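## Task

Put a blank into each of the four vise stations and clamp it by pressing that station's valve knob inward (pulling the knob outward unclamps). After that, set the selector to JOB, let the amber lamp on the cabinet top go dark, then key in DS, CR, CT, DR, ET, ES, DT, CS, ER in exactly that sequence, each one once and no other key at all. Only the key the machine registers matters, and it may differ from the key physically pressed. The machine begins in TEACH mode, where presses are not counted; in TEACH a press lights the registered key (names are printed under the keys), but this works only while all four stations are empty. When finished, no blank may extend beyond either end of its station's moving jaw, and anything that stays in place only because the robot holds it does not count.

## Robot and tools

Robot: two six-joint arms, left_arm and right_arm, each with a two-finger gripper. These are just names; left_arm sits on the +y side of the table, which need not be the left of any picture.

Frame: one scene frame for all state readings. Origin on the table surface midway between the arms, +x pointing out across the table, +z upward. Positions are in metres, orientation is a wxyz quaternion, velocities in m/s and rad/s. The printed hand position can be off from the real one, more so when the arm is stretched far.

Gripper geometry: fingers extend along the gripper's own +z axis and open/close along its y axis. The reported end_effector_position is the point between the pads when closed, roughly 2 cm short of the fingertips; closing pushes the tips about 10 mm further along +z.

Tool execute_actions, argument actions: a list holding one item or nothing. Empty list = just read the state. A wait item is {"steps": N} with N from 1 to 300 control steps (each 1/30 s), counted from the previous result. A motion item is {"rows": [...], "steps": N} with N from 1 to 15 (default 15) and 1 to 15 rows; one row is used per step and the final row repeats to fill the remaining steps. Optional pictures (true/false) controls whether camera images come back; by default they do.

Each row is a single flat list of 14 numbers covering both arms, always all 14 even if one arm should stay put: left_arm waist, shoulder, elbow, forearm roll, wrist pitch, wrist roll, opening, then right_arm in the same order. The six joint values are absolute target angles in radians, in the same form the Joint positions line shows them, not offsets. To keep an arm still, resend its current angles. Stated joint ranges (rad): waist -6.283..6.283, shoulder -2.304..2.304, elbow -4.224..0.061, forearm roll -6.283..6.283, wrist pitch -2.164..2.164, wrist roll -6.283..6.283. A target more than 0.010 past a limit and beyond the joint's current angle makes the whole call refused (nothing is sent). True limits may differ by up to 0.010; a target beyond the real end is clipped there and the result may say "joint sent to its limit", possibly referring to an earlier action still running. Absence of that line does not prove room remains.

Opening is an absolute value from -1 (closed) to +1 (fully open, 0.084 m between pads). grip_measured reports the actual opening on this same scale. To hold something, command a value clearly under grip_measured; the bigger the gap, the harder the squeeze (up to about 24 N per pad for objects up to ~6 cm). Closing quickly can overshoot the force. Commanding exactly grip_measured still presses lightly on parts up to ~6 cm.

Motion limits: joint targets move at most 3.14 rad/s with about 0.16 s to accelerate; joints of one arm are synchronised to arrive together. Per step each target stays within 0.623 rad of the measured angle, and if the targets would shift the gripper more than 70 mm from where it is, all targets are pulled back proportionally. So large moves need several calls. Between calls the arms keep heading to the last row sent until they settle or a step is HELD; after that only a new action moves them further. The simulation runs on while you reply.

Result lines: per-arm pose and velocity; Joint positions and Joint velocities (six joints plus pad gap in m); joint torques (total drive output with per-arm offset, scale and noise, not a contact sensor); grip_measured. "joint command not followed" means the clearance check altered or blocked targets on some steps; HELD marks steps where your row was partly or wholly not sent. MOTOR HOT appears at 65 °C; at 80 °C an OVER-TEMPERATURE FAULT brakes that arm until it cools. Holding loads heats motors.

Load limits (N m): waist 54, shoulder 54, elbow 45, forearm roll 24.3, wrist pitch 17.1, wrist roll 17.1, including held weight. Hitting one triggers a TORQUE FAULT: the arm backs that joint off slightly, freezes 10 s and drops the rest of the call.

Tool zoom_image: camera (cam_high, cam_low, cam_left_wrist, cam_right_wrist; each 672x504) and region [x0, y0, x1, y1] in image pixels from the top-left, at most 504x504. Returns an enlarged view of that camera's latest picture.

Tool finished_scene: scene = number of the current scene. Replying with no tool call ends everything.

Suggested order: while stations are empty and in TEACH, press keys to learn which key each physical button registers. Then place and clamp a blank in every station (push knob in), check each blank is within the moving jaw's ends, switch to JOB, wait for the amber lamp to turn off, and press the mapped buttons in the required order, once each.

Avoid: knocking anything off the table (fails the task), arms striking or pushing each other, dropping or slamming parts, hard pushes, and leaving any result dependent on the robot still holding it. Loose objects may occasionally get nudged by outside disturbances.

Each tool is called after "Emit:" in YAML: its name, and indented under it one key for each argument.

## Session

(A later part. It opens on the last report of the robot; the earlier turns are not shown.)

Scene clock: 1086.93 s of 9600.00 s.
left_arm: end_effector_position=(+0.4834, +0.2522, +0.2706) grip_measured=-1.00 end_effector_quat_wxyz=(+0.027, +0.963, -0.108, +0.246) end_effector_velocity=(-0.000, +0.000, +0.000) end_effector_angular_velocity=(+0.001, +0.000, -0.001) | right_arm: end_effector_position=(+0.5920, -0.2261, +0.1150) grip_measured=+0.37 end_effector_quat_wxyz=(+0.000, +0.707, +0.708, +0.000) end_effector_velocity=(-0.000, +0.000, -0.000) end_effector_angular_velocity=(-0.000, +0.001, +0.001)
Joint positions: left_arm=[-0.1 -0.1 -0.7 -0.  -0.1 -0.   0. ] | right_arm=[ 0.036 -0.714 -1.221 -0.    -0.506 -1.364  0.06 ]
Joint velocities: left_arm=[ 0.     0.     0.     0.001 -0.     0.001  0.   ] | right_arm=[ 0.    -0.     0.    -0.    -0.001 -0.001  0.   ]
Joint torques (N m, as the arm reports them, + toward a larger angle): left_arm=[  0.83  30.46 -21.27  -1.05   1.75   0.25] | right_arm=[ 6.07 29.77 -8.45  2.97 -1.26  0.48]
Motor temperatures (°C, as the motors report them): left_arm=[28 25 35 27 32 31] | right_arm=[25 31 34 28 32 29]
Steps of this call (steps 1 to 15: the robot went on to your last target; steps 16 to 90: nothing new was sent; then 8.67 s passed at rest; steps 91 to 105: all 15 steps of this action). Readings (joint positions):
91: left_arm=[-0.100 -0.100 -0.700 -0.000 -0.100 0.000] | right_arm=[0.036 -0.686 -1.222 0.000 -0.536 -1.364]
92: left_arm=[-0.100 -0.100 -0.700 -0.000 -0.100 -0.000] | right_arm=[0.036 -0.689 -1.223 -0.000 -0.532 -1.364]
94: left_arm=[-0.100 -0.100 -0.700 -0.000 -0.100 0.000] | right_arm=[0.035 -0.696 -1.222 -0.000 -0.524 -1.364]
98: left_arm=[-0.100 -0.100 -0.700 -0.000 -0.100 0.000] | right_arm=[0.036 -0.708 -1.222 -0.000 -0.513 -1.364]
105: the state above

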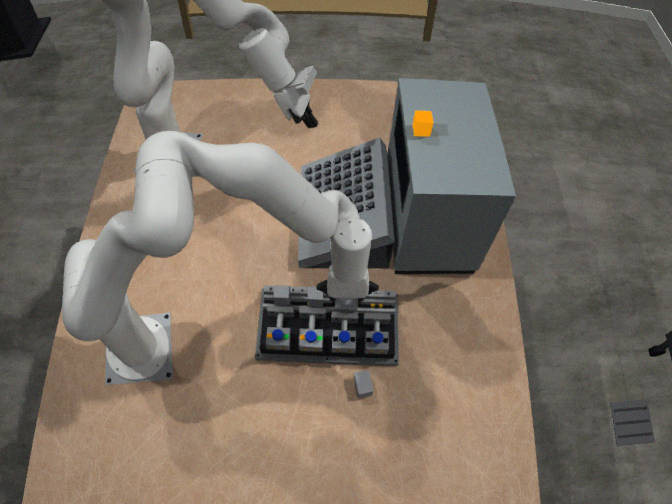

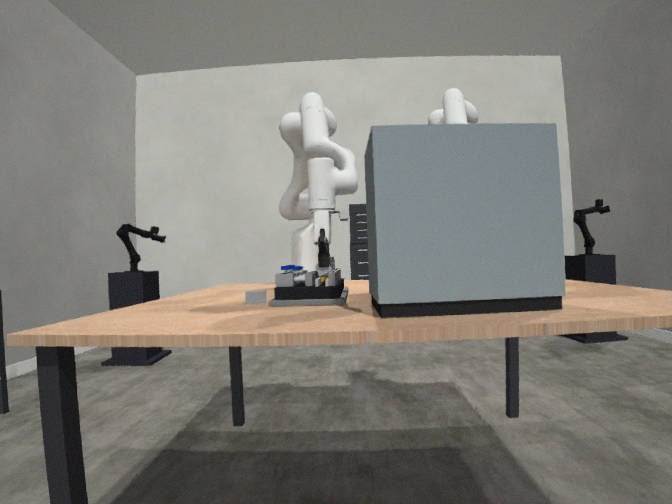

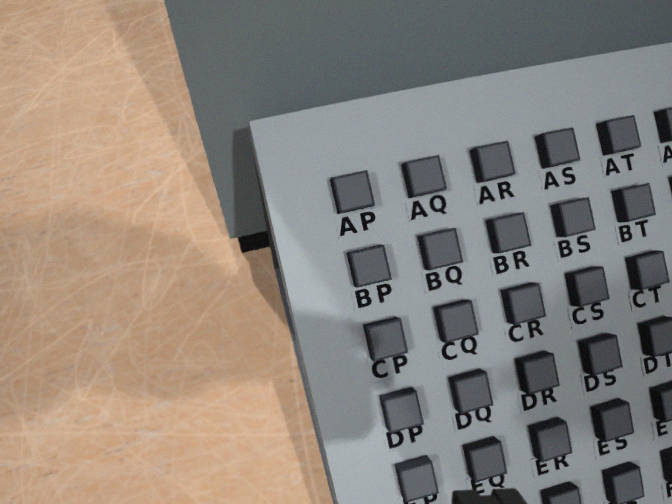

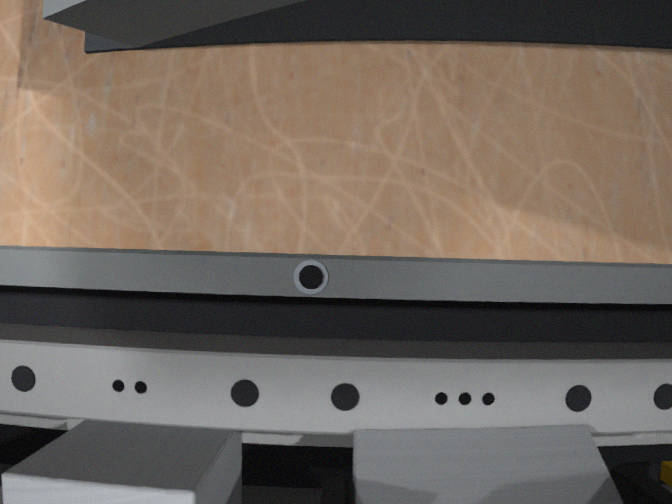

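Emit:
execute_actions:
  actions:
    - {"rows":[[-0.1,-0.1,-0.7,0,-0.1,0,-1,0.036,-0.69,-1.222,0,-0.532,-1.364,0.05],[-0.1,-0.1,-0.7,0,-0.1,0,-1,0.036,-0.69,-1.222,0,-0.532,-1.364,0.05],[-0.1,-0.1,-0.7,0,-0.1,0,-1,0.036,-0.69,-1.222,0,-0.532,-1.364,0.05],[-0.1,-0.1,-0.7,0,-0.1,0,-1,0.036,-0.69,-1.222,0,-0.532,-1.364,0.05],[-0.1,-0.1,-0.7,0,-0.1,0,-1,0.022,-0.69,-1.222,0,-0.532,-1.378,0.05],[-0.1,-0.1,-0.7,0,-0.1,0,-1,0.022,-0.69,-1.222,0,-0.532,-1.378,0.05],[-0.1,-0.1,-0.7,0,-0.1,0,-1,0.022,-0.69,-1.222,0,-0.532,-1.378,0.05],[-0.1,-0.1,-0.7,0,-0.1,0,-1,0.022,-0.69,-1.222,0,-0.532,-1.378,0.05],[-0.1,-0.1,-0.7,0,-0.1,0,-1,0.022,-0.69,-1.222,0,-0.532,-1.378,0.05],[-0.1,-0.1,-0.7,0,-0.1,0,-1,0.022,-0.705,-1.222,0,-0.517,-1.378,0.05]],"steps":15}
  pictures: true

Emit:
zoom_image:
  camera: "cam_low"
  region: [280,240,360,300]

Scene clock: 1097.10 s of 9600.00 s.
left_arm: end_effector_position=(+0.4834, +0.2522, +0.2706) grip_measured=-1.00 end_effector_quat_wxyz=(+0.027, +0.963, -0.108, +0.246) end_effector_velocity=(+0.000, +0.000, -0.000) end_effector_angular_velocity=(+0.000, -0.000, -0.000) | right_arm: end_effector_position=(+0.5928, -0.2341, +0.1199) grip_measured=+0.37 end_effector_quat_wxyz=(-0.001, +0.706, +0.708, -0.001) end_effector_velocity=(+0.006, +0.001, -0.001) end_effector_angular_velocity=(+0.003, -0.017, +0.001)
Joint positions: left_arm=[-0.1 -0.1 -0.7 -0.  -0.1  0.   0. ] | right_arm=[ 0.022 -0.705 -1.221  0.    -0.518 -1.378  0.06 ]
Joint velocities: left_arm=[ 0.    -0.001  0.     0.     0.001 -0.     0.   ] | right_arm=[ 0.    -0.006 -0.007 -0.001  0.017 -0.     0.   ]
Joint torques (N m, as the arm reports them, + toward a larger angle): left_arm=[  1.21  29.99 -21.59  -0.99   1.76   0.26] | right_arm=[  0.65  40.46 -12.46   2.3   -0.13   0.49]
Motor temperatures (°C, as the motors report them): left_arm=[28 25 35 27 32 31] | right_arm=[25 31 33 28 32 29]
Steps of this call (steps 1 to 15: the robot went on to your last target; steps 16 to 90: nothing new was sent; then 6.67 s passed at rest; steps 91 to 105: all 15 steps of this action). Readings (joint positions):
91: left_arm=[-0.100 -0.100 -0.700 -0.000 -0.100 -0.000] | right_arm=[0.036 -0.713 -1.221 0.000 -0.508 -1.364]
92: left_arm=[-0.100 -0.100 -0.700 0.000 -0.100 0.000] | right_arm=[0.036 -0.709 -1.220 0.000 -0.516 -1.364]
94: left_arm=[-0.100 -0.100 -0.700 -0.000 -0.100 0.000] | right_arm=[0.036 -0.695 -1.221 0.000 -0.528 -1.364]
98: left_arm=[-0.100 -0.100 -0.700 -0.000 -0.100 0.000] | right_arm=[0.024 -0.690 -1.222 0.000 -0.532 -1.375]
105: the state above

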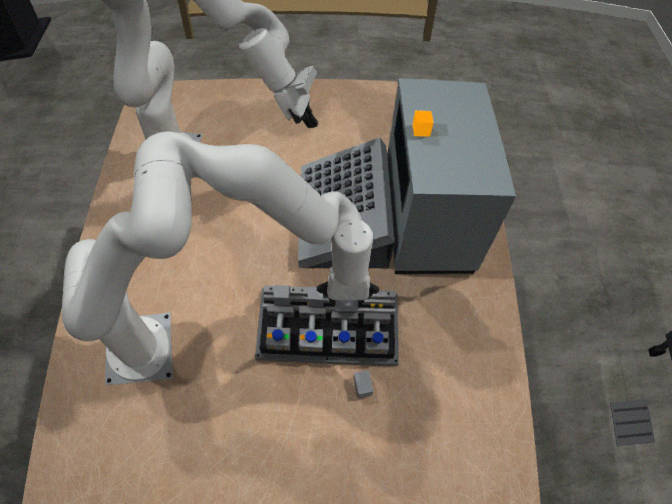

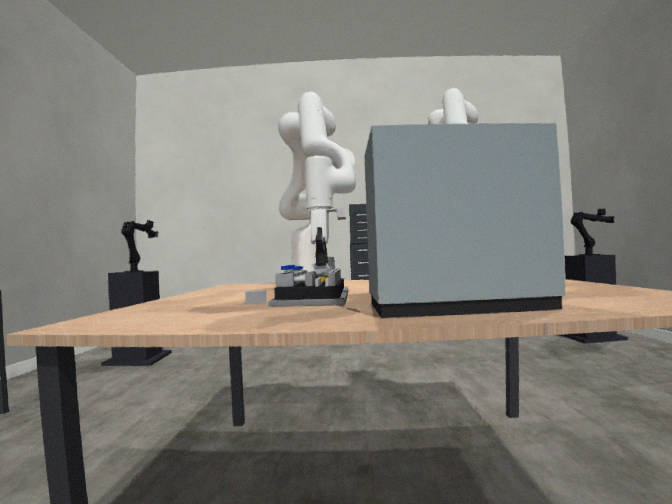

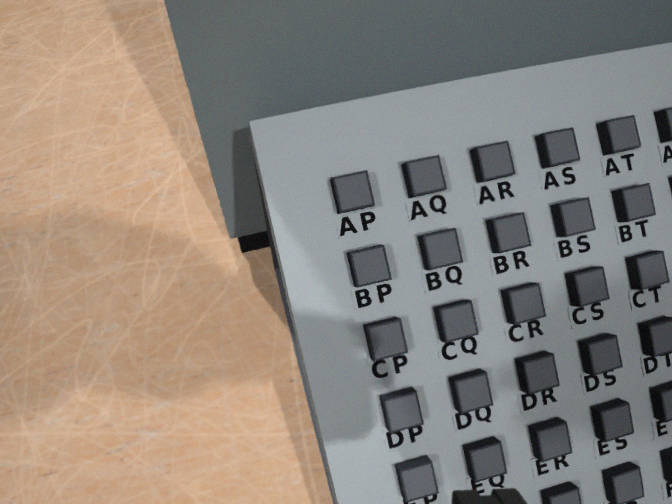

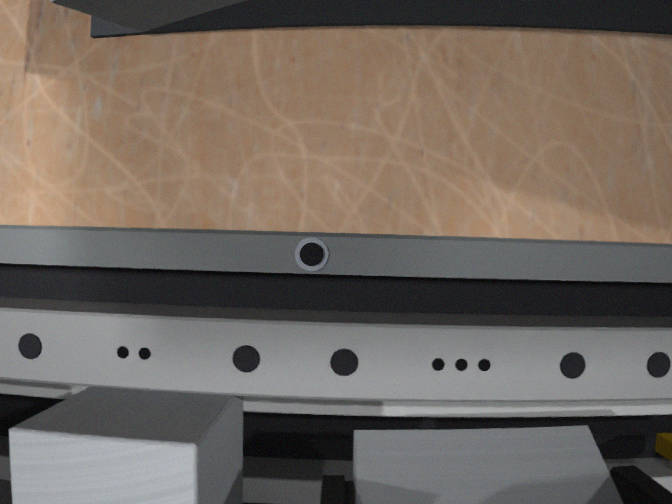

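Region (280, 240, 360, 300) of cam_low's 672x504 image, scaled by 6.300, with more detail than that image has; it fills the top 378 rows of this view, and the rest is white.

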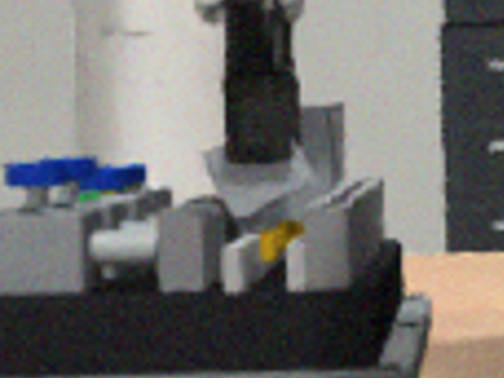

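Emit:
execute_actions:
  actions:
    - {"rows":[[-0.1,-0.1,-0.7,0,-0.1,0,-1,0.022,-0.55,-1.225,0,-0.675,-1.378,0.05],[-0.1,-0.1,-0.7,0,-0.1,0,-1,0.022,-0.55,-1.225,0,-0.675,-1.378,0.05],[-0.1,-0.1,-0.7,0,-0.1,0,-1,0.022,-0.55,-1.225,0,-0.675,-1.378,0.05],[-0.1,-0.1,-0.7,0,-0.1,0,-1,0.022,-0.55,-1.225,0,-0.675,-1.378,0.05],[-0.1,-0.1,-0.7,0,-0.1,0,-1,0.022,-0.55,-1.225,0,-0.675,-1.378,0.05],[-0.1,-0.1,-0.7,0,-0.1,0,-1,0.022,-0.55,-1.225,0,-0.675,-1.378,0.05],[-0.1,-0.1,-0.7,0,-0.1,0,-1,0.022,-0.55,-1.225,0,-0.675,-1.378,0.05],[-0.1,-0.1,-0.7,0,-0.1,0,-1,-0.428,-0.56,-1.165,0,-0.605,-1.83,0.05]],"steps":15}
  pictures: false

Emit:
execute_actions:
  actions:
    - {"rows":[[-0.1,-0.1,-0.7,0,-0.1,0,-1,-0.428,-0.6,-1.165,0,-0.565,-1.83,0.05]],"steps":15}
  pictures: false

Emit:
execute_actions:
  actions:
    - {"rows":[[-0.1,-0.1,-0.7,0,-0.1,0,-1,-0.428,-0.7,-1.165,0,-0.465,-1.83,0.05],[-0.1,-0.1,-0.7,0,-0.1,0,-1,-0.428,-0.7,-1.165,0,-0.465,-1.83,0.05],[-0.1,-0.1,-0.7,0,-0.1,0,-1,-0.428,-0.7,-1.165,0,-0.465,-1.83,0.05],[-0.1,-0.1,-0.7,0,-0.1,0,-1,-0.428,-0.7,-1.165,0,-0.465,-1.83,0.05],[-0.1,-0.1,-0.7,0,-0.1,0,-1,-0.428,-0.7,-1.165,0,-0.465,-1.83,0.05],[-0.1,-0.1,-0.7,0,-0.1,0,-1,-0.428,-0.77,-1.165,0,-0.395,-1.83,0.05]],"steps":15}

Emit:
zoom_image:
  camera: "cam_low"
  region: [190,240,270,310]

Scene clock: 1118.53 s of 9600.00 s.
left_arm: end_effector_position=(+0.4834, +0.2522, +0.2706) grip_measured=-1.00 end_effector_quat_wxyz=(+0.027, +0.963, -0.108, +0.246) end_effector_velocity=(-0.000, +0.000, -0.001) end_effector_angular_velocity=(+0.001, +0.002, -0.001) | right_arm: end_effector_position=(+0.5925, -0.3477, +0.1983) grip_measured=+0.37 end_effector_quat_wxyz=(-0.000, +0.706, +0.709, +0.000) end_effector_velocity=(-0.034, -0.536, -0.058) end_effector_angular_velocity=(-0.000, +0.017, -0.009)
Joint positions: left_arm=[-0.1 -0.1 -0.7 -0.  -0.1 -0.   0. ] | right_arm=[-0.171 -0.559 -1.199  0.    -0.641 -1.573  0.06 ]
Joint velocities: left_arm=[ 0.    -0.001 -0.    -0.    -0.001  0.001  0.   ] | right_arm=[-0.921 -0.018  0.127 -0.     0.128 -0.912 -0.   ]
Joint torques (N m, as the arm reports them, + toward a larger angle): left_arm=[  0.08  29.94 -21.4   -0.78   1.71   0.29] | right_arm=[ -1.29  37.46 -10.27   1.06  -0.32   0.51]
Motor temperatures (°C, as the motors report them): left_arm=[28 25 35 27 32 31] | right_arm=[25 32 33 28 32 29]
Steps of this call (steps 1 to 15: the robot went on to your last target; steps 16 to 90: nothing new was sent; then 17.93 s passed at rest; steps 91 to 105: all 15 steps of this action). Readings (joint positions):
91: left_arm=[-0.100 -0.100 -0.700 -0.000 -0.100 -0.000] | right_arm=[0.022 -0.704 -1.222 -0.000 -0.518 -1.378]
92: left_arm=[-0.100 -0.100 -0.700 0.000 -0.100 -0.000] | right_arm=[0.022 -0.697 -1.221 -0.000 -0.529 -1.378]
94: left_arm=[-0.100 -0.100 -0.700 0.000 -0.100 -0.000] | right_arm=[0.022 -0.641 -1.220 -0.000 -0.589 -1.378]
98: left_arm=[-0.100 -0.100 -0.700 0.000 -0.100 0.000] | right_arm=[0.021 -0.553 -1.229 0.000 -0.667 -1.379]
105: the state above

Scene clock: 1119.03 s of 9600.00 s.
left_arm: end_effector_position=(+0.4834, +0.2522, +0.2706) grip_measured=-1.00 end_effector_quat_wxyz=(+0.027, +0.963, -0.108, +0.246) end_effector_velocity=(-0.000, +0.000, -0.000) end_effector_angular_velocity=(+0.001, +0.000, -0.001) | right_arm: end_effector_position=(+0.5678, -0.4931, +0.1623) grip_measured=+0.37 end_effector_quat_wxyz=(+0.000, +0.705, +0.709, +0.000) end_effector_velocity=(-0.001, -0.002, -0.001) end_effector_angular_velocity=(+0.000, +0.000, +0.000)
Joint positions: left_arm=[-0.1 -0.1 -0.7  0.  -0.1 -0.   0. ] | right_arm=[-0.426 -0.6   -1.165  0.    -0.565 -1.83   0.06 ]
Joint velocities: left_arm=[ 0.    -0.     0.     0.     0.     0.002  0.   ] | right_arm=[-0.003 -0.001  0.     0.     0.001 -0.004 -0.   ]
Joint torques (N m, as the arm reports them, + toward a larger angle): left_arm=[  1.1   30.81 -21.54  -1.1    1.7    0.26] | right_arm=[  2.67  38.7  -11.94   0.99  -0.29   0.5 ]
Motor temperatures (°C, as the motors report them): left_arm=[28 25 35 27 32 31] | right_arm=[25 32 33 28 32 29]
Steps of this call (steps 1 to 15: all 15 steps of this action). Readings (joint positions):
1: left_arm=[-0.100 -0.100 -0.700 -0.000 -0.100 0.000] | right_arm=[-0.202 -0.559 -1.195 -0.000 -0.636 -1.604]
2: left_arm=[-0.100 -0.100 -0.700 -0.000 -0.100 -0.000] | right_arm=[-0.232 -0.561 -1.191 -0.000 -0.629 -1.634]
4: left_arm=[-0.100 -0.100 -0.700 0.000 -0.100 -0.000] | right_arm=[-0.292 -0.573 -1.183 -0.000 -0.609 -1.694]
8: left_arm=[-0.100 -0.100 -0.700 -0.000 -0.100 0.000] | right_arm=[-0.404 -0.596 -1.168 -0.000 -0.573 -1.804]
15: the state above

Scene clock: 1119.53 s of 9600.00 s.
left_arm: end_effector_position=(+0.4834, +0.2522, +0.2706) grip_measured=-1.00 end_effector_quat_wxyz=(+0.027, +0.963, -0.108, +0.246) end_effector_velocity=(+0.000, -0.000, +0.000) end_effector_angular_velocity=(-0.001, -0.000, +0.002) | right_arm: end_effector_position=(+0.5669, -0.4939, +0.0650) grip_measured=+0.37 end_effector_quat_wxyz=(+0.001, +0.706, +0.708, +0.000) end_effector_velocity=(+0.008, -0.001, +0.006) end_effector_angular_velocity=(-0.004, -0.020, +0.000)
Joint positions: left_arm=[-0.1 -0.1 -0.7  0.  -0.1 -0.   0. ] | right_arm=[-0.428 -0.769 -1.166  0.    -0.395 -1.83   0.06 ]
Joint velocities: left_arm=[-0.    -0.    -0.001 -0.     0.    -0.003  0.   ] | right_arm=[ 0.001  0.006 -0.008  0.002  0.007 -0.001 -0.   ]
Joint torques (N m, as the arm reports them, + toward a larger angle): left_arm=[  0.57  30.98 -21.58  -0.89   1.69   0.28] | right_arm=[-2.52 36.73 -9.42  1.51 -0.51  0.23]
Motor temperatures (°C, as the motors report them): left_arm=[28 25 35 27 32 31] | right_arm=[25 32 33 28 32 29]
Steps of this call (steps 1 to 15: all 15 steps of this action). Readings (joint positions):
1: left_arm=[-0.100 -0.100 -0.700 -0.000 -0.100 0.000] | right_arm=[-0.426 -0.600 -1.165 0.000 -0.564 -1.830]
2: left_arm=[-0.100 -0.100 -0.700 -0.000 -0.100 0.000] | right_arm=[-0.427 -0.608 -1.167 0.000 -0.553 -1.830]
4: left_arm=[-0.100 -0.100 -0.700 -0.000 -0.100 -0.000] | right_arm=[-0.427 -0.660 -1.168 0.000 -0.501 -1.830]
8: left_arm=[-0.100 -0.100 -0.700 0.000 -0.100 0.000] | right_arm=[-0.428 -0.729 -1.166 0.000 -0.434 -1.830]
15: the state above

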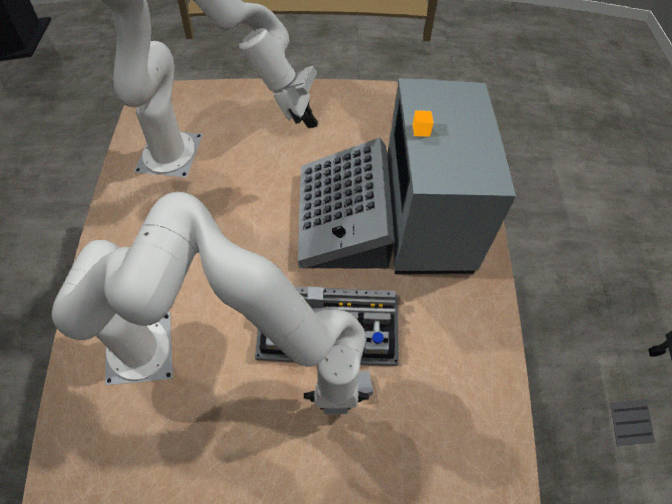

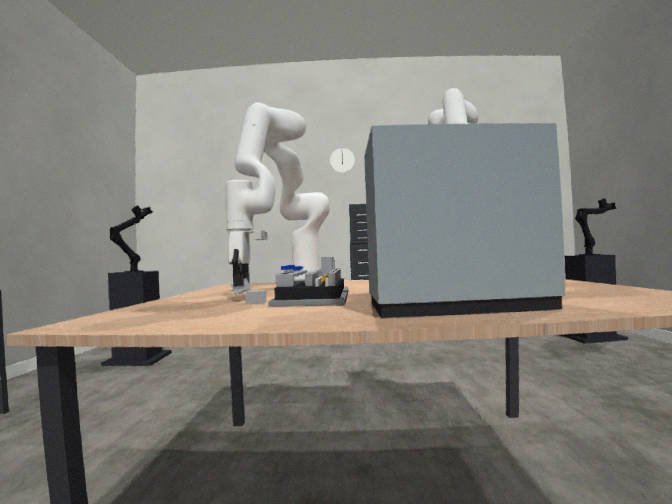

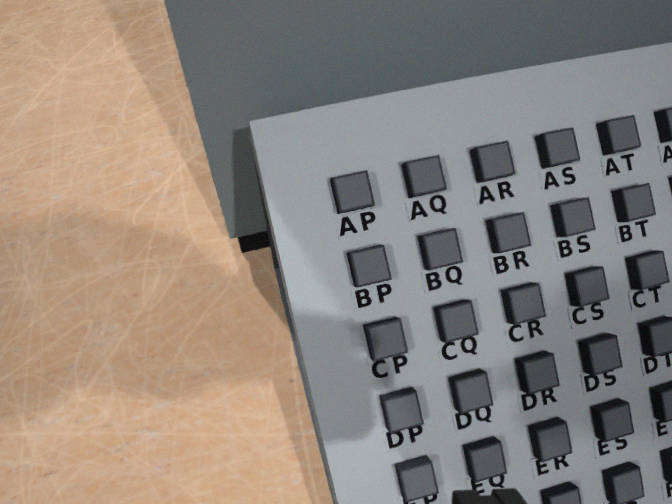

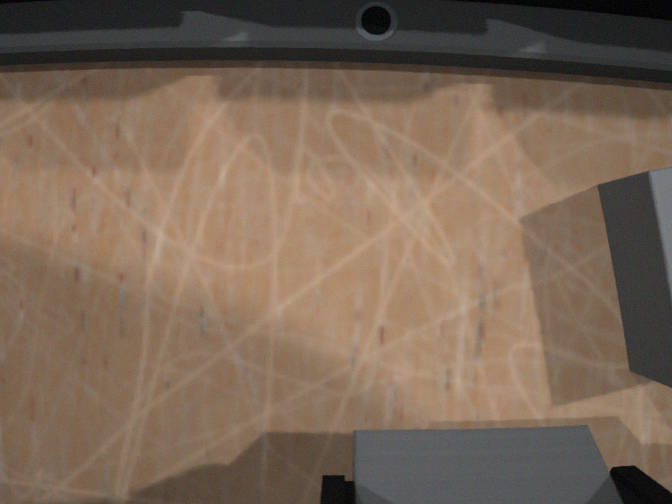

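Region (190, 240, 270, 310) of cam_low's 672x504 image, scaled by 6.300, with more detail than that image has; it fills the top 441 rows of this view, and the rest is white.

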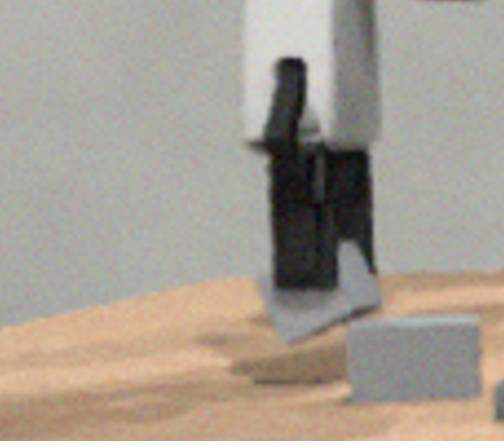

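Lower further to level it against the table, then release.

Emit:
execute_actions:
  actions:
    - {"rows":[[-0.1,-0.1,-0.7,0,-0.1,0,-1,-0.428,-0.79,-1.166,0,-0.376,-1.83,0.15],[-0.1,-0.1,-0.7,0,-0.1,0,-1,-0.428,-0.79,-1.166,0,-0.376,-1.83,0.15],[-0.1,-0.1,-0.7,0,-0.1,0,-1,-0.428,-0.79,-1.166,0,-0.376,-1.83,0.15],[-0.1,-0.1,-0.7,0,-0.1,0,-1,-0.428,-0.803,-1.168,0,-0.365,-1.83,0.2],[-0.1,-0.1,-0.7,0,-0.1,0,-1,-0.428,-0.803,-1.168,0,-0.365,-1.83,0.2],[-0.1,-0.1,-0.7,0,-0.1,0,-1,-0.428,-0.803,-1.168,0,-0.365,-1.83,0.2],[-0.1,-0.1,-0.7,0,-0.1,0,-1,-0.428,-0.803,-1.168,0,-0.365,-1.83,0.2],[-0.1,-0.1,-0.7,0,-0.1,0,-1,-0.428,-0.803,-1.168,0,-0.365,-1.83,0.4],[-0.1,-0.1,-0.7,0,-0.1,0,-1,-0.428,-0.803,-1.168,0,-0.365,-1.83,0.6],[-0.1,-0.1,-0.7,0,-0.1,0,-1,-0.428,-0.803,-1.168,0,-0.365,-1.83,0.8]],"steps":15}
  pictures: false

Emit:
execute_actions:
  actions:
    - {"rows":[[-0.1,-0.1,-0.7,0,-0.1,0,-1,-0.428,-0.64,-1.166,0,-0.526,-1.83,1],[-0.1,-0.1,-0.7,0,-0.1,0,-1,-0.428,-0.64,-1.166,0,-0.526,-1.83,1],[-0.1,-0.1,-0.7,0,-0.1,0,-1,-0.428,-0.64,-1.166,0,-0.526,-1.83,1],[-0.1,-0.1,-0.7,0,-0.1,0,-1,-0.428,-0.56,-1.166,0,-0.606,-1.83,1]],"steps":15}

Scene clock: 1134.13 s of 9600.00 s.
left_arm: end_effector_position=(+0.4834, +0.2522, +0.2706) grip_measured=-1.00 end_effector_quat_wxyz=(+0.027, +0.963, -0.108, +0.246) end_effector_velocity=(+0.000, -0.000, +0.000) end_effector_angular_velocity=(-0.000, -0.001, +0.000) | right_arm: end_effector_position=(+0.5654, -0.4936, +0.0463) grip_measured=+0.80 end_effector_quat_wxyz=(+0.000, +0.706, +0.708, +0.000) end_effector_velocity=(-0.002, +0.000, -0.002) end_effector_angular_velocity=(+0.001, +0.005, +0.000)
Joint positions: left_arm=[-0.1 -0.1 -0.7  0.  -0.1 -0.   0. ] | right_arm=[-0.428 -0.803 -1.168  0.    -0.365 -1.83   0.076]
Joint velocities: left_arm=[-0.     0.    -0.001 -0.    -0.    -0.     0.   ] | right_arm=[-0.    -0.003  0.002 -0.001  0.    -0.     0.002]
Joint torques (N m, as the arm reports them, + toward a larger angle): left_arm=[  0.18  30.42 -21.32  -0.85   1.71   0.24] | right_arm=[-0.71 41.32 -9.53  1.81 -0.35  0.26]
Motor temperatures (°C, as the motors report them): left_arm=[28 25 35 27 32 31] | right_arm=[25 32 33 28 32 29]
Steps of this call (steps 1 to 15: the robot went on to your last target; steps 16 to 90: nothing new was sent; then 11.10 s passed at rest; steps 91 to 105: all 15 steps of this action). Readings (joint positions):
91: left_arm=[-0.100 -0.100 -0.700 -0.000 -0.100 0.000] | right_arm=[-0.428 -0.771 -1.165 -0.000 -0.394 -1.830]
92: left_arm=[-0.100 -0.100 -0.700 0.000 -0.100 0.000] | right_arm=[-0.428 -0.775 -1.166 0.000 -0.389 -1.830]
94: left_arm=[-0.100 -0.100 -0.700 -0.000 -0.100 -0.000] | right_arm=[-0.428 -0.787 -1.166 -0.000 -0.379 -1.830]
98: left_arm=[-0.100 -0.100 -0.700 -0.000 -0.100 0.000] | right_arm=[-0.428 -0.803 -1.167 -0.000 -0.366 -1.830]
105: the state above

Scene clock: 1134.63 s of 9600.00 s.
left_arm: end_effector_position=(+0.4834, +0.2522, +0.2706) grip_measured=-1.00 end_effector_quat_wxyz=(+0.027, +0.963, -0.108, +0.246) end_effector_velocity=(-0.000, +0.000, -0.001) end_effector_angular_velocity=(+0.001, +0.001, -0.001) | right_arm: end_effector_position=(+0.5648, -0.4934, +0.1837) grip_measured=+1.00 end_effector_quat_wxyz=(-0.001, +0.706, +0.708, -0.001) end_effector_velocity=(-0.006, +0.002, -0.005) end_effector_angular_velocity=(+0.005, +0.018, -0.000)
Joint positions: left_arm=[-0.1 -0.1 -0.7 -0.  -0.1  0.   0. ] | right_arm=[-0.428 -0.562 -1.165 -0.    -0.606 -1.83   0.084]
Joint velocities: left_arm=[-0.    -0.001  0.     0.    -0.     0.001  0.   ] | right_arm=[-0.    -0.004  0.007  0.    -0.007  0.     0.   ]
Joint torques (N m, as the arm reports them, + toward a larger angle): left_arm=[  0.05  30.79 -21.66  -0.97   1.68   0.2 ] | right_arm=[ -1.4   35.25 -14.07   2.09  -0.6    0.24]
Motor temperatures (°C, as the motors report them): left_arm=[28 25 35 27 32 31] | right_arm=[25 32 33 28 32 29]
Steps of this call (steps 1 to 15: all 15 steps of this action). Readings (joint positions):
1: left_arm=[-0.100 -0.100 -0.700 -0.000 -0.100 0.000] | right_arm=[-0.428 -0.802 -1.168 0.000 -0.366 -1.830]
2: left_arm=[-0.100 -0.100 -0.700 -0.000 -0.100 0.000] | right_arm=[-0.428 -0.796 -1.167 -0.000 -0.375 -1.830]
4: left_arm=[-0.100 -0.100 -0.700 -0.000 -0.100 0.000] | right_arm=[-0.428 -0.741 -1.164 -0.000 -0.433 -1.830]
8: left_arm=[-0.100 -0.100 -0.700 -0.000 -0.100 -0.000] | right_arm=[-0.428 -0.612 -1.168 0.000 -0.554 -1.830]
15: the state above

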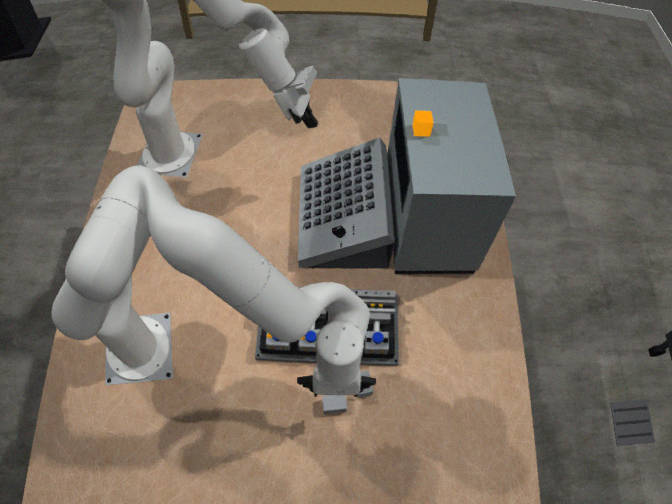

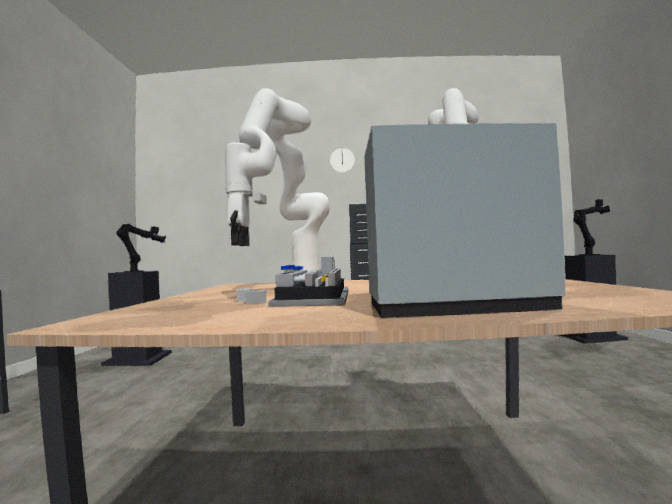

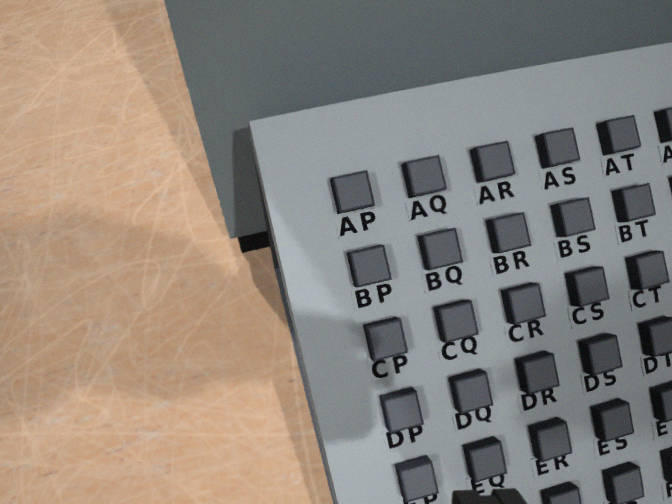

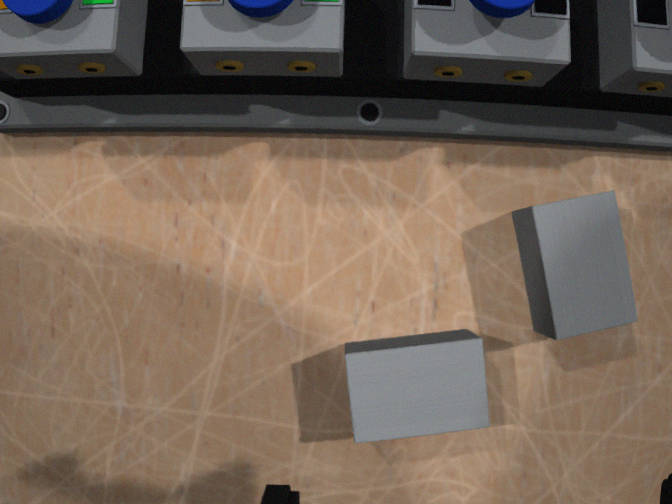

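Emit:
execute_actions:
  actions:
    - {"rows":[[-0.1,-0.1,-0.7,0,-0.1,0,-1,-0.399,-0.62,-1.155,0,-0.535,-0.228,1]],"steps":15}
  pictures: false

Emit:
execute_actions:
  actions:
    - {"rows":[[-0.1,-0.1,-0.7,0,-0.1,0,-1,-0.399,-0.62,-1.155,0,-0.535,-0.228,1],[-0.1,-0.1,-0.7,0,-0.1,0,-1,-0.399,-0.62,-1.155,0,-0.535,-0.228,1],[-0.1,-0.1,-0.7,0,-0.1,0,-1,-0.399,-0.62,-1.155,0,-0.535,-0.228,1],[-0.1,-0.1,-0.7,0,-0.1,0,-1,-0.399,-0.797,-1.163,0,-0.366,-0.228,0.8]],"steps":15}
  pictures: false

Emit:
execute_actions:
  actions:
    - {"rows":[[-0.1,-0.1,-0.7,0,-0.1,0,-1,-0.399,-0.797,-1.163,0,-0.366,-0.228,0.6],[-0.1,-0.1,-0.7,0,-0.1,0,-1,-0.399,-0.797,-1.163,0,-0.366,-0.228,0.45],[-0.1,-0.1,-0.7,0,-0.1,0,-1,-0.399,-0.797,-1.163,0,-0.366,-0.228,0.3],[-0.1,-0.1,-0.7,0,-0.1,0,-1,-0.399,-0.797,-1.163,0,-0.366,-0.228,0.2],[-0.1,-0.1,-0.7,0,-0.1,0,-1,-0.399,-0.797,-1.163,0,-0.366,-0.228,0.1],[-0.1,-0.1,-0.7,0,-0.1,0,-1,-0.399,-0.797,-1.163,0,-0.366,-0.228,0.0],[-0.1,-0.1,-0.7,0,-0.1,0,-1,-0.399,-0.797,-1.163,0,-0.366,-0.228,-0.1],[-0.1,-0.1,-0.7,0,-0.1,0,-1,-0.399,-0.797,-1.163,0,-0.366,-0.228,-0.2],[-0.1,-0.1,-0.7,0,-0.1,0,-1,-0.399,-0.797,-1.163,0,-0.366,-0.228,-0.35]],"steps":15}

Scene clock: 1147.47 s of 9600.00 s.
left_arm: end_effector_position=(+0.4834, +0.2522, +0.2706) grip_measured=-1.00 end_effector_quat_wxyz=(+0.027, +0.963, -0.108, +0.246) end_effector_velocity=(-0.000, -0.000, +0.000) end_effector_angular_velocity=(+0.000, +0.001, -0.000) | right_arm: end_effector_position=(+0.5691, -0.4780, +0.1483) grip_measured=+1.00 end_effector_quat_wxyz=(+0.000, +0.977, +0.214, +0.000) end_effector_velocity=(+0.003, +0.005, -0.011) end_effector_angular_velocity=(-0.002, -0.008, -3.112)
Joint positions: left_arm=[-0.1 -0.1 -0.7  0.  -0.1  0.   0. ] | right_arm=[-0.4   -0.618 -1.155  0.    -0.538 -0.66   0.084]
Joint velocities: left_arm=[-0.    -0.    -0.001  0.    -0.002 -0.     0.   ] | right_arm=[ 0.01  -0.018  0.001 -0.     0.028  3.122  0.   ]
Joint torques (N m, as the arm reports them, + toward a larger angle): left_arm=[  0.74  30.99 -21.3   -0.89   1.73   0.29] | right_arm=[  1.31  34.6  -12.09   1.32  -0.23   0.61]
Motor temperatures (°C, as the motors report them): left_arm=[28 25 35 27 32 31] | right_arm=[25 32 33 28 32 29]
Steps of this call (steps 1 to 15: the robot went on to your last target; steps 16 to 90: nothing new was sent; then 9.33 s passed at rest; steps 91 to 105: all 15 steps of this action). Readings (joint positions):
91: left_arm=[-0.100 -0.100 -0.700 -0.000 -0.100 -0.000] | right_arm=[-0.428 -0.560 -1.166 -0.000 -0.606 -1.829]
92: left_arm=[-0.100 -0.100 -0.700 0.000 -0.100 -0.000] | right_arm=[-0.428 -0.561 -1.166 -0.000 -0.605 -1.818]
94: left_arm=[-0.100 -0.100 -0.700 -0.000 -0.100 -0.000] | right_arm=[-0.424 -0.567 -1.165 -0.000 -0.596 -1.743]
98: left_arm=[-0.100 -0.100 -0.700 -0.000 -0.100 -0.000] | right_arm=[-0.410 -0.598 -1.159 0.000 -0.562 -1.389]
105: the state above

Scene clock: 1147.97 s of 9600.00 s.
left_arm: end_effector_position=(+0.4834, +0.2522, +0.2706) grip_measured=-1.00 end_effector_quat_wxyz=(+0.027, +0.963, -0.108, +0.246) end_effector_velocity=(+0.000, -0.000, +0.000) end_effector_angular_velocity=(+0.000, -0.001, -0.001) | right_arm: end_effector_position=(+0.5683, -0.4772, +0.0489) grip_measured=+0.80 end_effector_quat_wxyz=(+0.000, +1.000, +0.001, +0.000) end_effector_velocity=(+0.021, -0.005, +0.015) end_effector_angular_velocity=(-0.012, -0.052, -0.007)
Joint positions: left_arm=[-0.1 -0.1 -0.7  0.  -0.1 -0.   0. ] | right_arm=[-0.399 -0.795 -1.163 -0.    -0.367 -0.229  0.077]
Joint velocities: left_arm=[-0.     0.    -0.     0.    -0.     0.001  0.   ] | right_arm=[ 0.     0.015 -0.022  0.001  0.017  0.007  0.   ]
Joint torques (N m, as the arm reports them, + toward a larger angle): left_arm=[  0.64  30.82 -21.57  -0.89   1.74   0.2 ] | right_arm=[ 1.29 36.41 -8.69  1.34 -0.33  0.35]
Motor temperatures (°C, as the motors report them): left_arm=[28 25 35 27 32 31] | right_arm=[25 32 33 28 32 29]
Steps of this call (steps 1 to 15: all 15 steps of this action). Readings (joint positions):
1: left_arm=[-0.100 -0.100 -0.700 -0.000 -0.100 -0.000] | right_arm=[-0.400 -0.618 -1.155 0.000 -0.537 -0.556]
2: left_arm=[-0.100 -0.100 -0.700 -0.000 -0.100 0.000] | right_arm=[-0.400 -0.619 -1.155 0.000 -0.536 -0.461]
4: left_arm=[-0.100 -0.100 -0.700 -0.000 -0.100 -0.000] | right_arm=[-0.399 -0.620 -1.155 0.000 -0.535 -0.316]
8: left_arm=[-0.100 -0.100 -0.700 0.000 -0.100 0.000] | right_arm=[-0.399 -0.716 -1.162 0.000 -0.440 -0.242]
15: the state above

Scene clock: 1148.47 s of 9600.00 s.
left_arm: end_effector_position=(+0.4834, +0.2522, +0.2706) grip_measured=-1.00 end_effector_quat_wxyz=(+0.027, +0.963, -0.108, +0.246) end_effector_velocity=(-0.000, -0.000, -0.001) end_effector_angular_velocity=(-0.001, +0.002, +0.002) | right_arm: end_effector_position=(+0.5681, -0.4772, +0.0483) grip_measured=-0.10 end_effector_quat_wxyz=(+0.000, +1.000, +0.001, +0.000) end_effector_velocity=(+0.000, +0.000, +0.000) end_effector_angular_velocity=(-0.000, +0.000, +0.002)
Joint positions: left_arm=[-0.1 -0.1 -0.7  0.  -0.1  0.   0. ] | right_arm=[-0.399 -0.797 -1.163 -0.    -0.366 -0.228  0.04 ]
Joint velocities: left_arm=[-0.    -0.001  0.    -0.001 -0.001 -0.001  0.   ] | right_arm=[ 0.     0.    -0.    -0.001 -0.    -0.     0.   ]
Joint torques (N m, as the arm reports them, + toward a larger angle): left_arm=[  0.84  30.75 -21.47  -0.85   1.76   0.24] | right_arm=[-0.07 34.33 -7.93  2.24  0.17  0.53]
Motor temperatures (°C, as the motors report them): left_arm=[28 25 35 27 32 31] | right_arm=[25 32 33 28 32 29]
Steps of this call (steps 1 to 15: all 15 steps of this action). Readings (joint positions):
1: left_arm=[-0.100 -0.100 -0.700 0.000 -0.100 -0.000] | right_arm=[-0.399 -0.795 -1.164 0.000 -0.366 -0.229]
2: left_arm=[-0.100 -0.100 -0.700 -0.000 -0.100 0.000] | right_arm=[-0.399 -0.795 -1.164 0.000 -0.366 -0.228]
4: left_arm=[-0.100 -0.100 -0.700 0.000 -0.100 0.000] | right_arm=[-0.399 -0.796 -1.164 -0.000 -0.366 -0.228]
8: left_arm=[-0.100 -0.100 -0.700 0.000 -0.100 0.000] | right_arm=[-0.399 -0.796 -1.163 -0.000 -0.366 -0.228]
15: the state above

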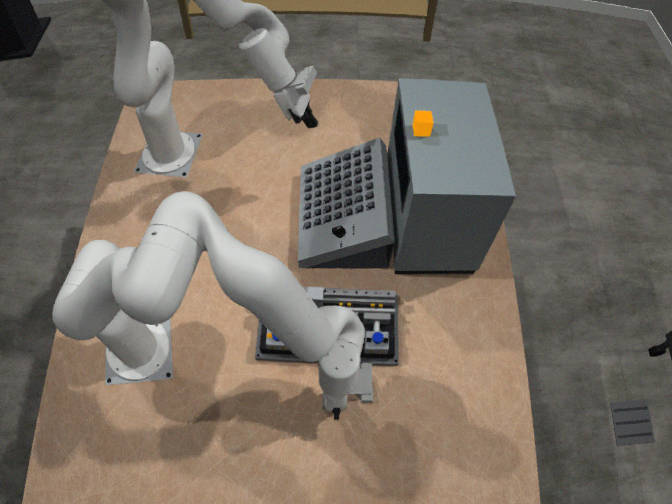

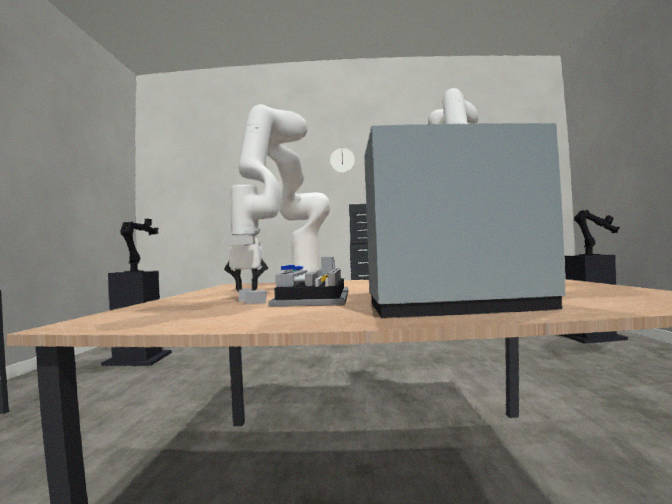

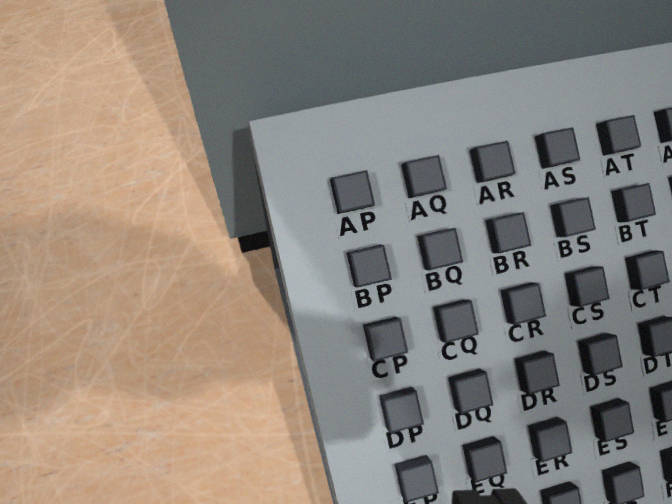

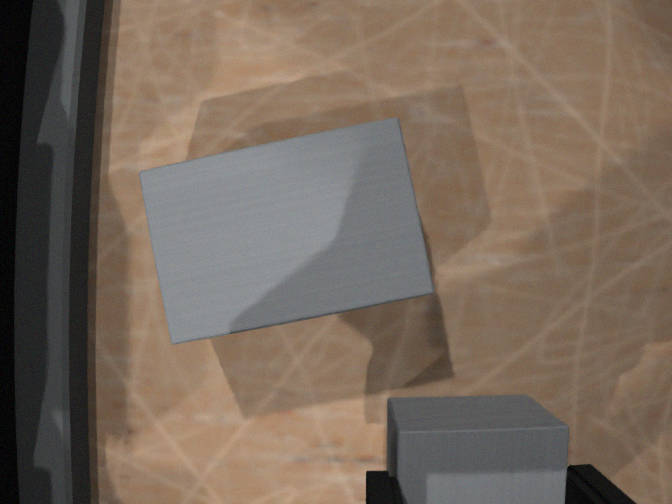

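Emit:
execute_actions:
  actions:
    - {"rows":[[-0.1,-0.1,-0.7,0,-0.1,0,-1,-0.399,-0.797,-1.163,0,-0.366,-0.228,0.2],[-0.1,-0.1,-0.7,0,-0.1,0,-1,-0.399,-0.797,-1.163,0,-0.366,-0.228,0.6],[-0.1,-0.1,-0.7,0,-0.1,0,-1,-0.399,-0.797,-1.163,0,-0.366,-0.228,1],[-0.1,-0.1,-0.7,0,-0.1,0,-1,-0.399,-0.797,-1.163,0,-0.366,-0.228,1],[-0.1,-0.1,-0.7,0,-0.1,0,-1,-0.399,-0.797,-1.163,0,-0.366,-0.228,1],[-0.1,-0.1,-0.7,0,-0.1,0,-1,-0.399,-0.68,-1.159,0,-0.479,-0.228,1]],"steps":15}
  pictures: false

Emit:
execute_actions:
  actions:
    - {"rows":[[-0.1,-0.1,-0.7,0,-0.1,0,-1,-0.399,-0.68,-1.159,0,-0.479,-1.799,1]],"steps":15}
  pictures: false

Emit:
execute_actions:
  actions:
    - {"rows":[[-0.1,-0.1,-0.7,0,-0.1,0,-1,-0.399,-0.68,-1.159,0,-0.479,-1.799,1],[-0.1,-0.1,-0.7,0,-0.1,0,-1,-0.399,-0.68,-1.159,0,-0.479,-1.799,1],[-0.1,-0.1,-0.7,0,-0.1,0,-1,-0.399,-0.68,-1.159,0,-0.479,-1.799,1],[-0.1,-0.1,-0.7,0,-0.1,0,-1,-0.399,-0.68,-1.159,0,-0.479,-1.799,1],[-0.1,-0.1,-0.7,0,-0.1,0,-1,-0.399,-0.74,-1.161,0,-0.421,-1.799,1]],"steps":15}

Scene clock: 1161.67 s of 9600.00 s.
left_arm: end_effector_position=(+0.4834, +0.2522, +0.2706) grip_measured=-1.00 end_effector_quat_wxyz=(+0.027, +0.963, -0.108, +0.246) end_effector_velocity=(+0.000, +0.000, -0.000) end_effector_angular_velocity=(+0.001, -0.001, -0.001) | right_arm: end_effector_position=(+0.5706, -0.4777, +0.1130) grip_measured=+1.00 end_effector_quat_wxyz=(-0.000, +1.000, +0.001, -0.001) end_effector_velocity=(-0.021, +0.005, -0.019) end_effector_angular_velocity=(+0.012, +0.055, +0.000)
Joint positions: left_arm=[-0.1 -0.1 -0.7 -0.  -0.1  0.   0. ] | right_arm=[-0.399 -0.681 -1.159 -0.    -0.479 -0.228  0.084]
Joint velocities: left_arm=[ 0.    -0.001 -0.     0.     0.001  0.002  0.   ] | right_arm=[-0.    -0.02   0.023 -0.    -0.013 -0.     0.   ]
Joint torques (N m, as the arm reports them, + toward a larger angle): left_arm=[  0.74  30.57 -21.4   -0.78   1.7    0.28] | right_arm=[ -0.42  39.3  -11.35   1.37  -0.36   0.4 ]
Motor temperatures (°C, as the motors report them): left_arm=[28 25 35 27 32 31] | right_arm=[25 31 33 28 32 29]
Steps of this call (steps 1 to 15: the robot went on to your last target; steps 16 to 90: nothing new was sent; then 9.70 s passed at rest; steps 91 to 105: all 15 steps of this action). Readings (joint positions):
91: left_arm=[-0.100 -0.100 -0.700 0.000 -0.100 -0.000] | right_arm=[-0.399 -0.797 -1.163 0.000 -0.366 -0.228]
92: left_arm=[-0.100 -0.100 -0.700 -0.000 -0.100 0.000] | right_arm=[-0.399 -0.797 -1.162 0.000 -0.367 -0.228]
94: left_arm=[-0.100 -0.100 -0.700 0.000 -0.100 -0.000] | right_arm=[-0.399 -0.798 -1.161 0.000 -0.367 -0.228]
98: left_arm=[-0.100 -0.100 -0.700 -0.000 -0.100 -0.000] | right_arm=[-0.399 -0.766 -1.157 -0.000 -0.404 -0.228]
105: the state above

Scene clock: 1162.17 s of 9600.00 s.
left_arm: end_effector_position=(+0.4834, +0.2522, +0.2706) grip_measured=-1.00 end_effector_quat_wxyz=(+0.027, +0.963, -0.108, +0.246) end_effector_velocity=(-0.000, -0.000, -0.000) end_effector_angular_velocity=(-0.001, +0.000, +0.001) | right_arm: end_effector_position=(+0.5710, -0.4778, +0.1138) grip_measured=+1.00 end_effector_quat_wxyz=(-0.000, +0.833, +0.553, -0.000) end_effector_velocity=(+0.000, -0.000, +0.000) end_effector_angular_velocity=(+0.000, -0.001, +3.117)
Joint positions: left_arm=[-0.1 -0.1 -0.7 -0.  -0.1  0.   0. ] | right_arm=[-0.399 -0.68  -1.159 -0.    -0.479 -1.398  0.084]
Joint velocities: left_arm=[ 0.    -0.001  0.    -0.     0.001 -0.001  0.   ] | right_arm=[-0.     0.001 -0.     0.     0.    -3.117  0.   ]
Joint torques (N m, as the arm reports them, + toward a larger angle): left_arm=[  0.92  30.95 -21.39  -0.95   1.72   0.19] | right_arm=[ -0.57  36.64 -11.58   1.41  -0.39   0.62]
Motor temperatures (°C, as the motors report them): left_arm=[28 25 35 27 32 31] | right_arm=[25 31 33 28 32 29]
Steps of this call (steps 1 to 15: all 15 steps of this action). Readings (joint positions):
1: left_arm=[-0.100 -0.100 -0.700 -0.000 -0.100 0.000] | right_arm=[-0.399 -0.682 -1.158 -0.000 -0.479 -0.229]
2: left_arm=[-0.100 -0.100 -0.700 -0.000 -0.100 -0.000] | right_arm=[-0.399 -0.682 -1.158 -0.000 -0.479 -0.240]
4: left_arm=[-0.100 -0.100 -0.700 -0.000 -0.100 0.000] | right_arm=[-0.399 -0.681 -1.158 -0.000 -0.479 -0.315]
8: left_arm=[-0.100 -0.100 -0.700 -0.000 -0.100 -0.000] | right_arm=[-0.399 -0.681 -1.159 -0.000 -0.479 -0.669]
15: the state above

Scene clock: 1162.67 s of 9600.00 s.
left_arm: end_effector_position=(+0.4834, +0.2522, +0.2706) grip_measured=-1.00 end_effector_quat_wxyz=(+0.027, +0.963, -0.108, +0.246) end_effector_velocity=(+0.000, -0.000, +0.001) end_effector_angular_velocity=(-0.002, +0.000, +0.003) | right_arm: end_effector_position=(+0.5707, -0.4777, +0.0805) grip_measured=+1.00 end_effector_quat_wxyz=(+0.000, +0.707, +0.708, +0.000) end_effector_velocity=(+0.001, -0.000, +0.002) end_effector_angular_velocity=(-0.000, -0.004, +0.003)
Joint positions: left_arm=[-0.1 -0.1 -0.7  0.  -0.1 -0.   0. ] | right_arm=[-0.399 -0.739 -1.161  0.    -0.421 -1.798  0.084]
Joint velocities: left_arm=[ 0.     0.    -0.002 -0.001 -0.001 -0.003  0.   ] | right_arm=[-0.     0.002 -0.001  0.001  0.001 -0.004 -0.   ]
Joint torques (N m, as the arm reports them, + toward a larger angle): left_arm=[  0.88  30.84 -21.69  -0.92   1.67   0.23] | right_arm=[ -0.14  38.01 -10.75   1.47  -0.6    0.44]
Motor temperatures (°C, as the motors report them): left_arm=[28 25 35 27 32 31] | right_arm=[25 31 33 28 32 29]
Steps of this call (steps 1 to 15: all 15 steps of this action). Readings (joint positions):
1: left_arm=[-0.100 -0.100 -0.700 0.000 -0.100 -0.000] | right_arm=[-0.399 -0.680 -1.159 -0.000 -0.479 -1.500]
2: left_arm=[-0.100 -0.100 -0.700 -0.000 -0.100 -0.000] | right_arm=[-0.399 -0.680 -1.159 -0.000 -0.479 -1.592]
4: left_arm=[-0.100 -0.100 -0.700 0.000 -0.100 0.000] | right_arm=[-0.399 -0.680 -1.159 -0.000 -0.479 -1.726]
8: left_arm=[-0.100 -0.100 -0.700 -0.000 -0.100 0.000] | right_arm=[-0.399 -0.724 -1.161 0.000 -0.436 -1.795]
15: the state above

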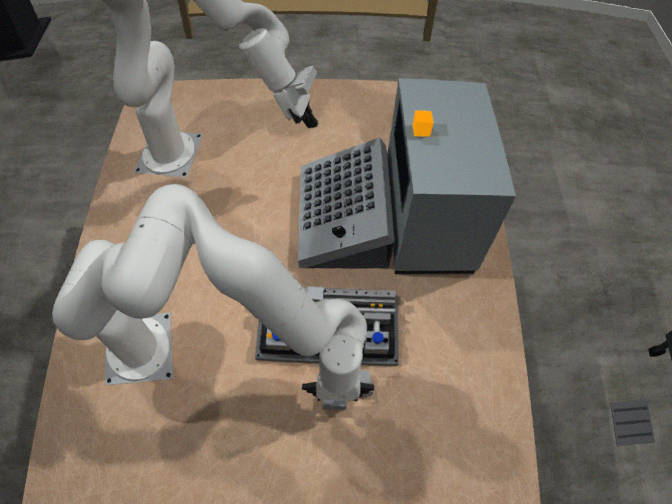

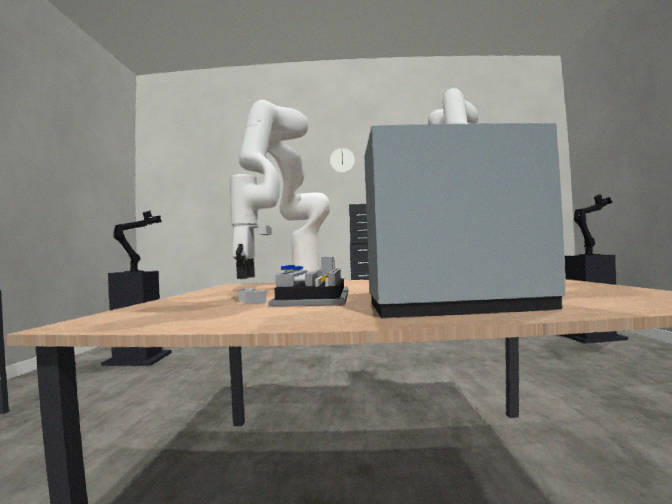

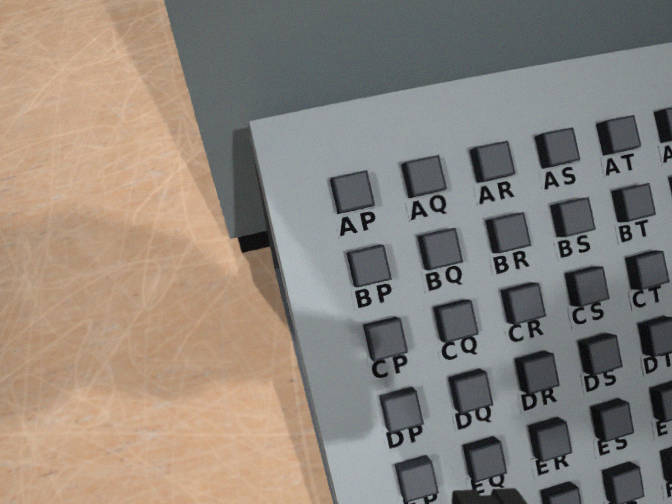

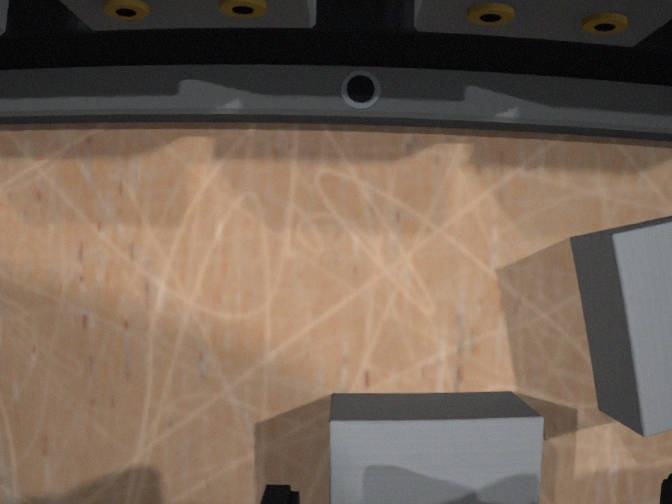

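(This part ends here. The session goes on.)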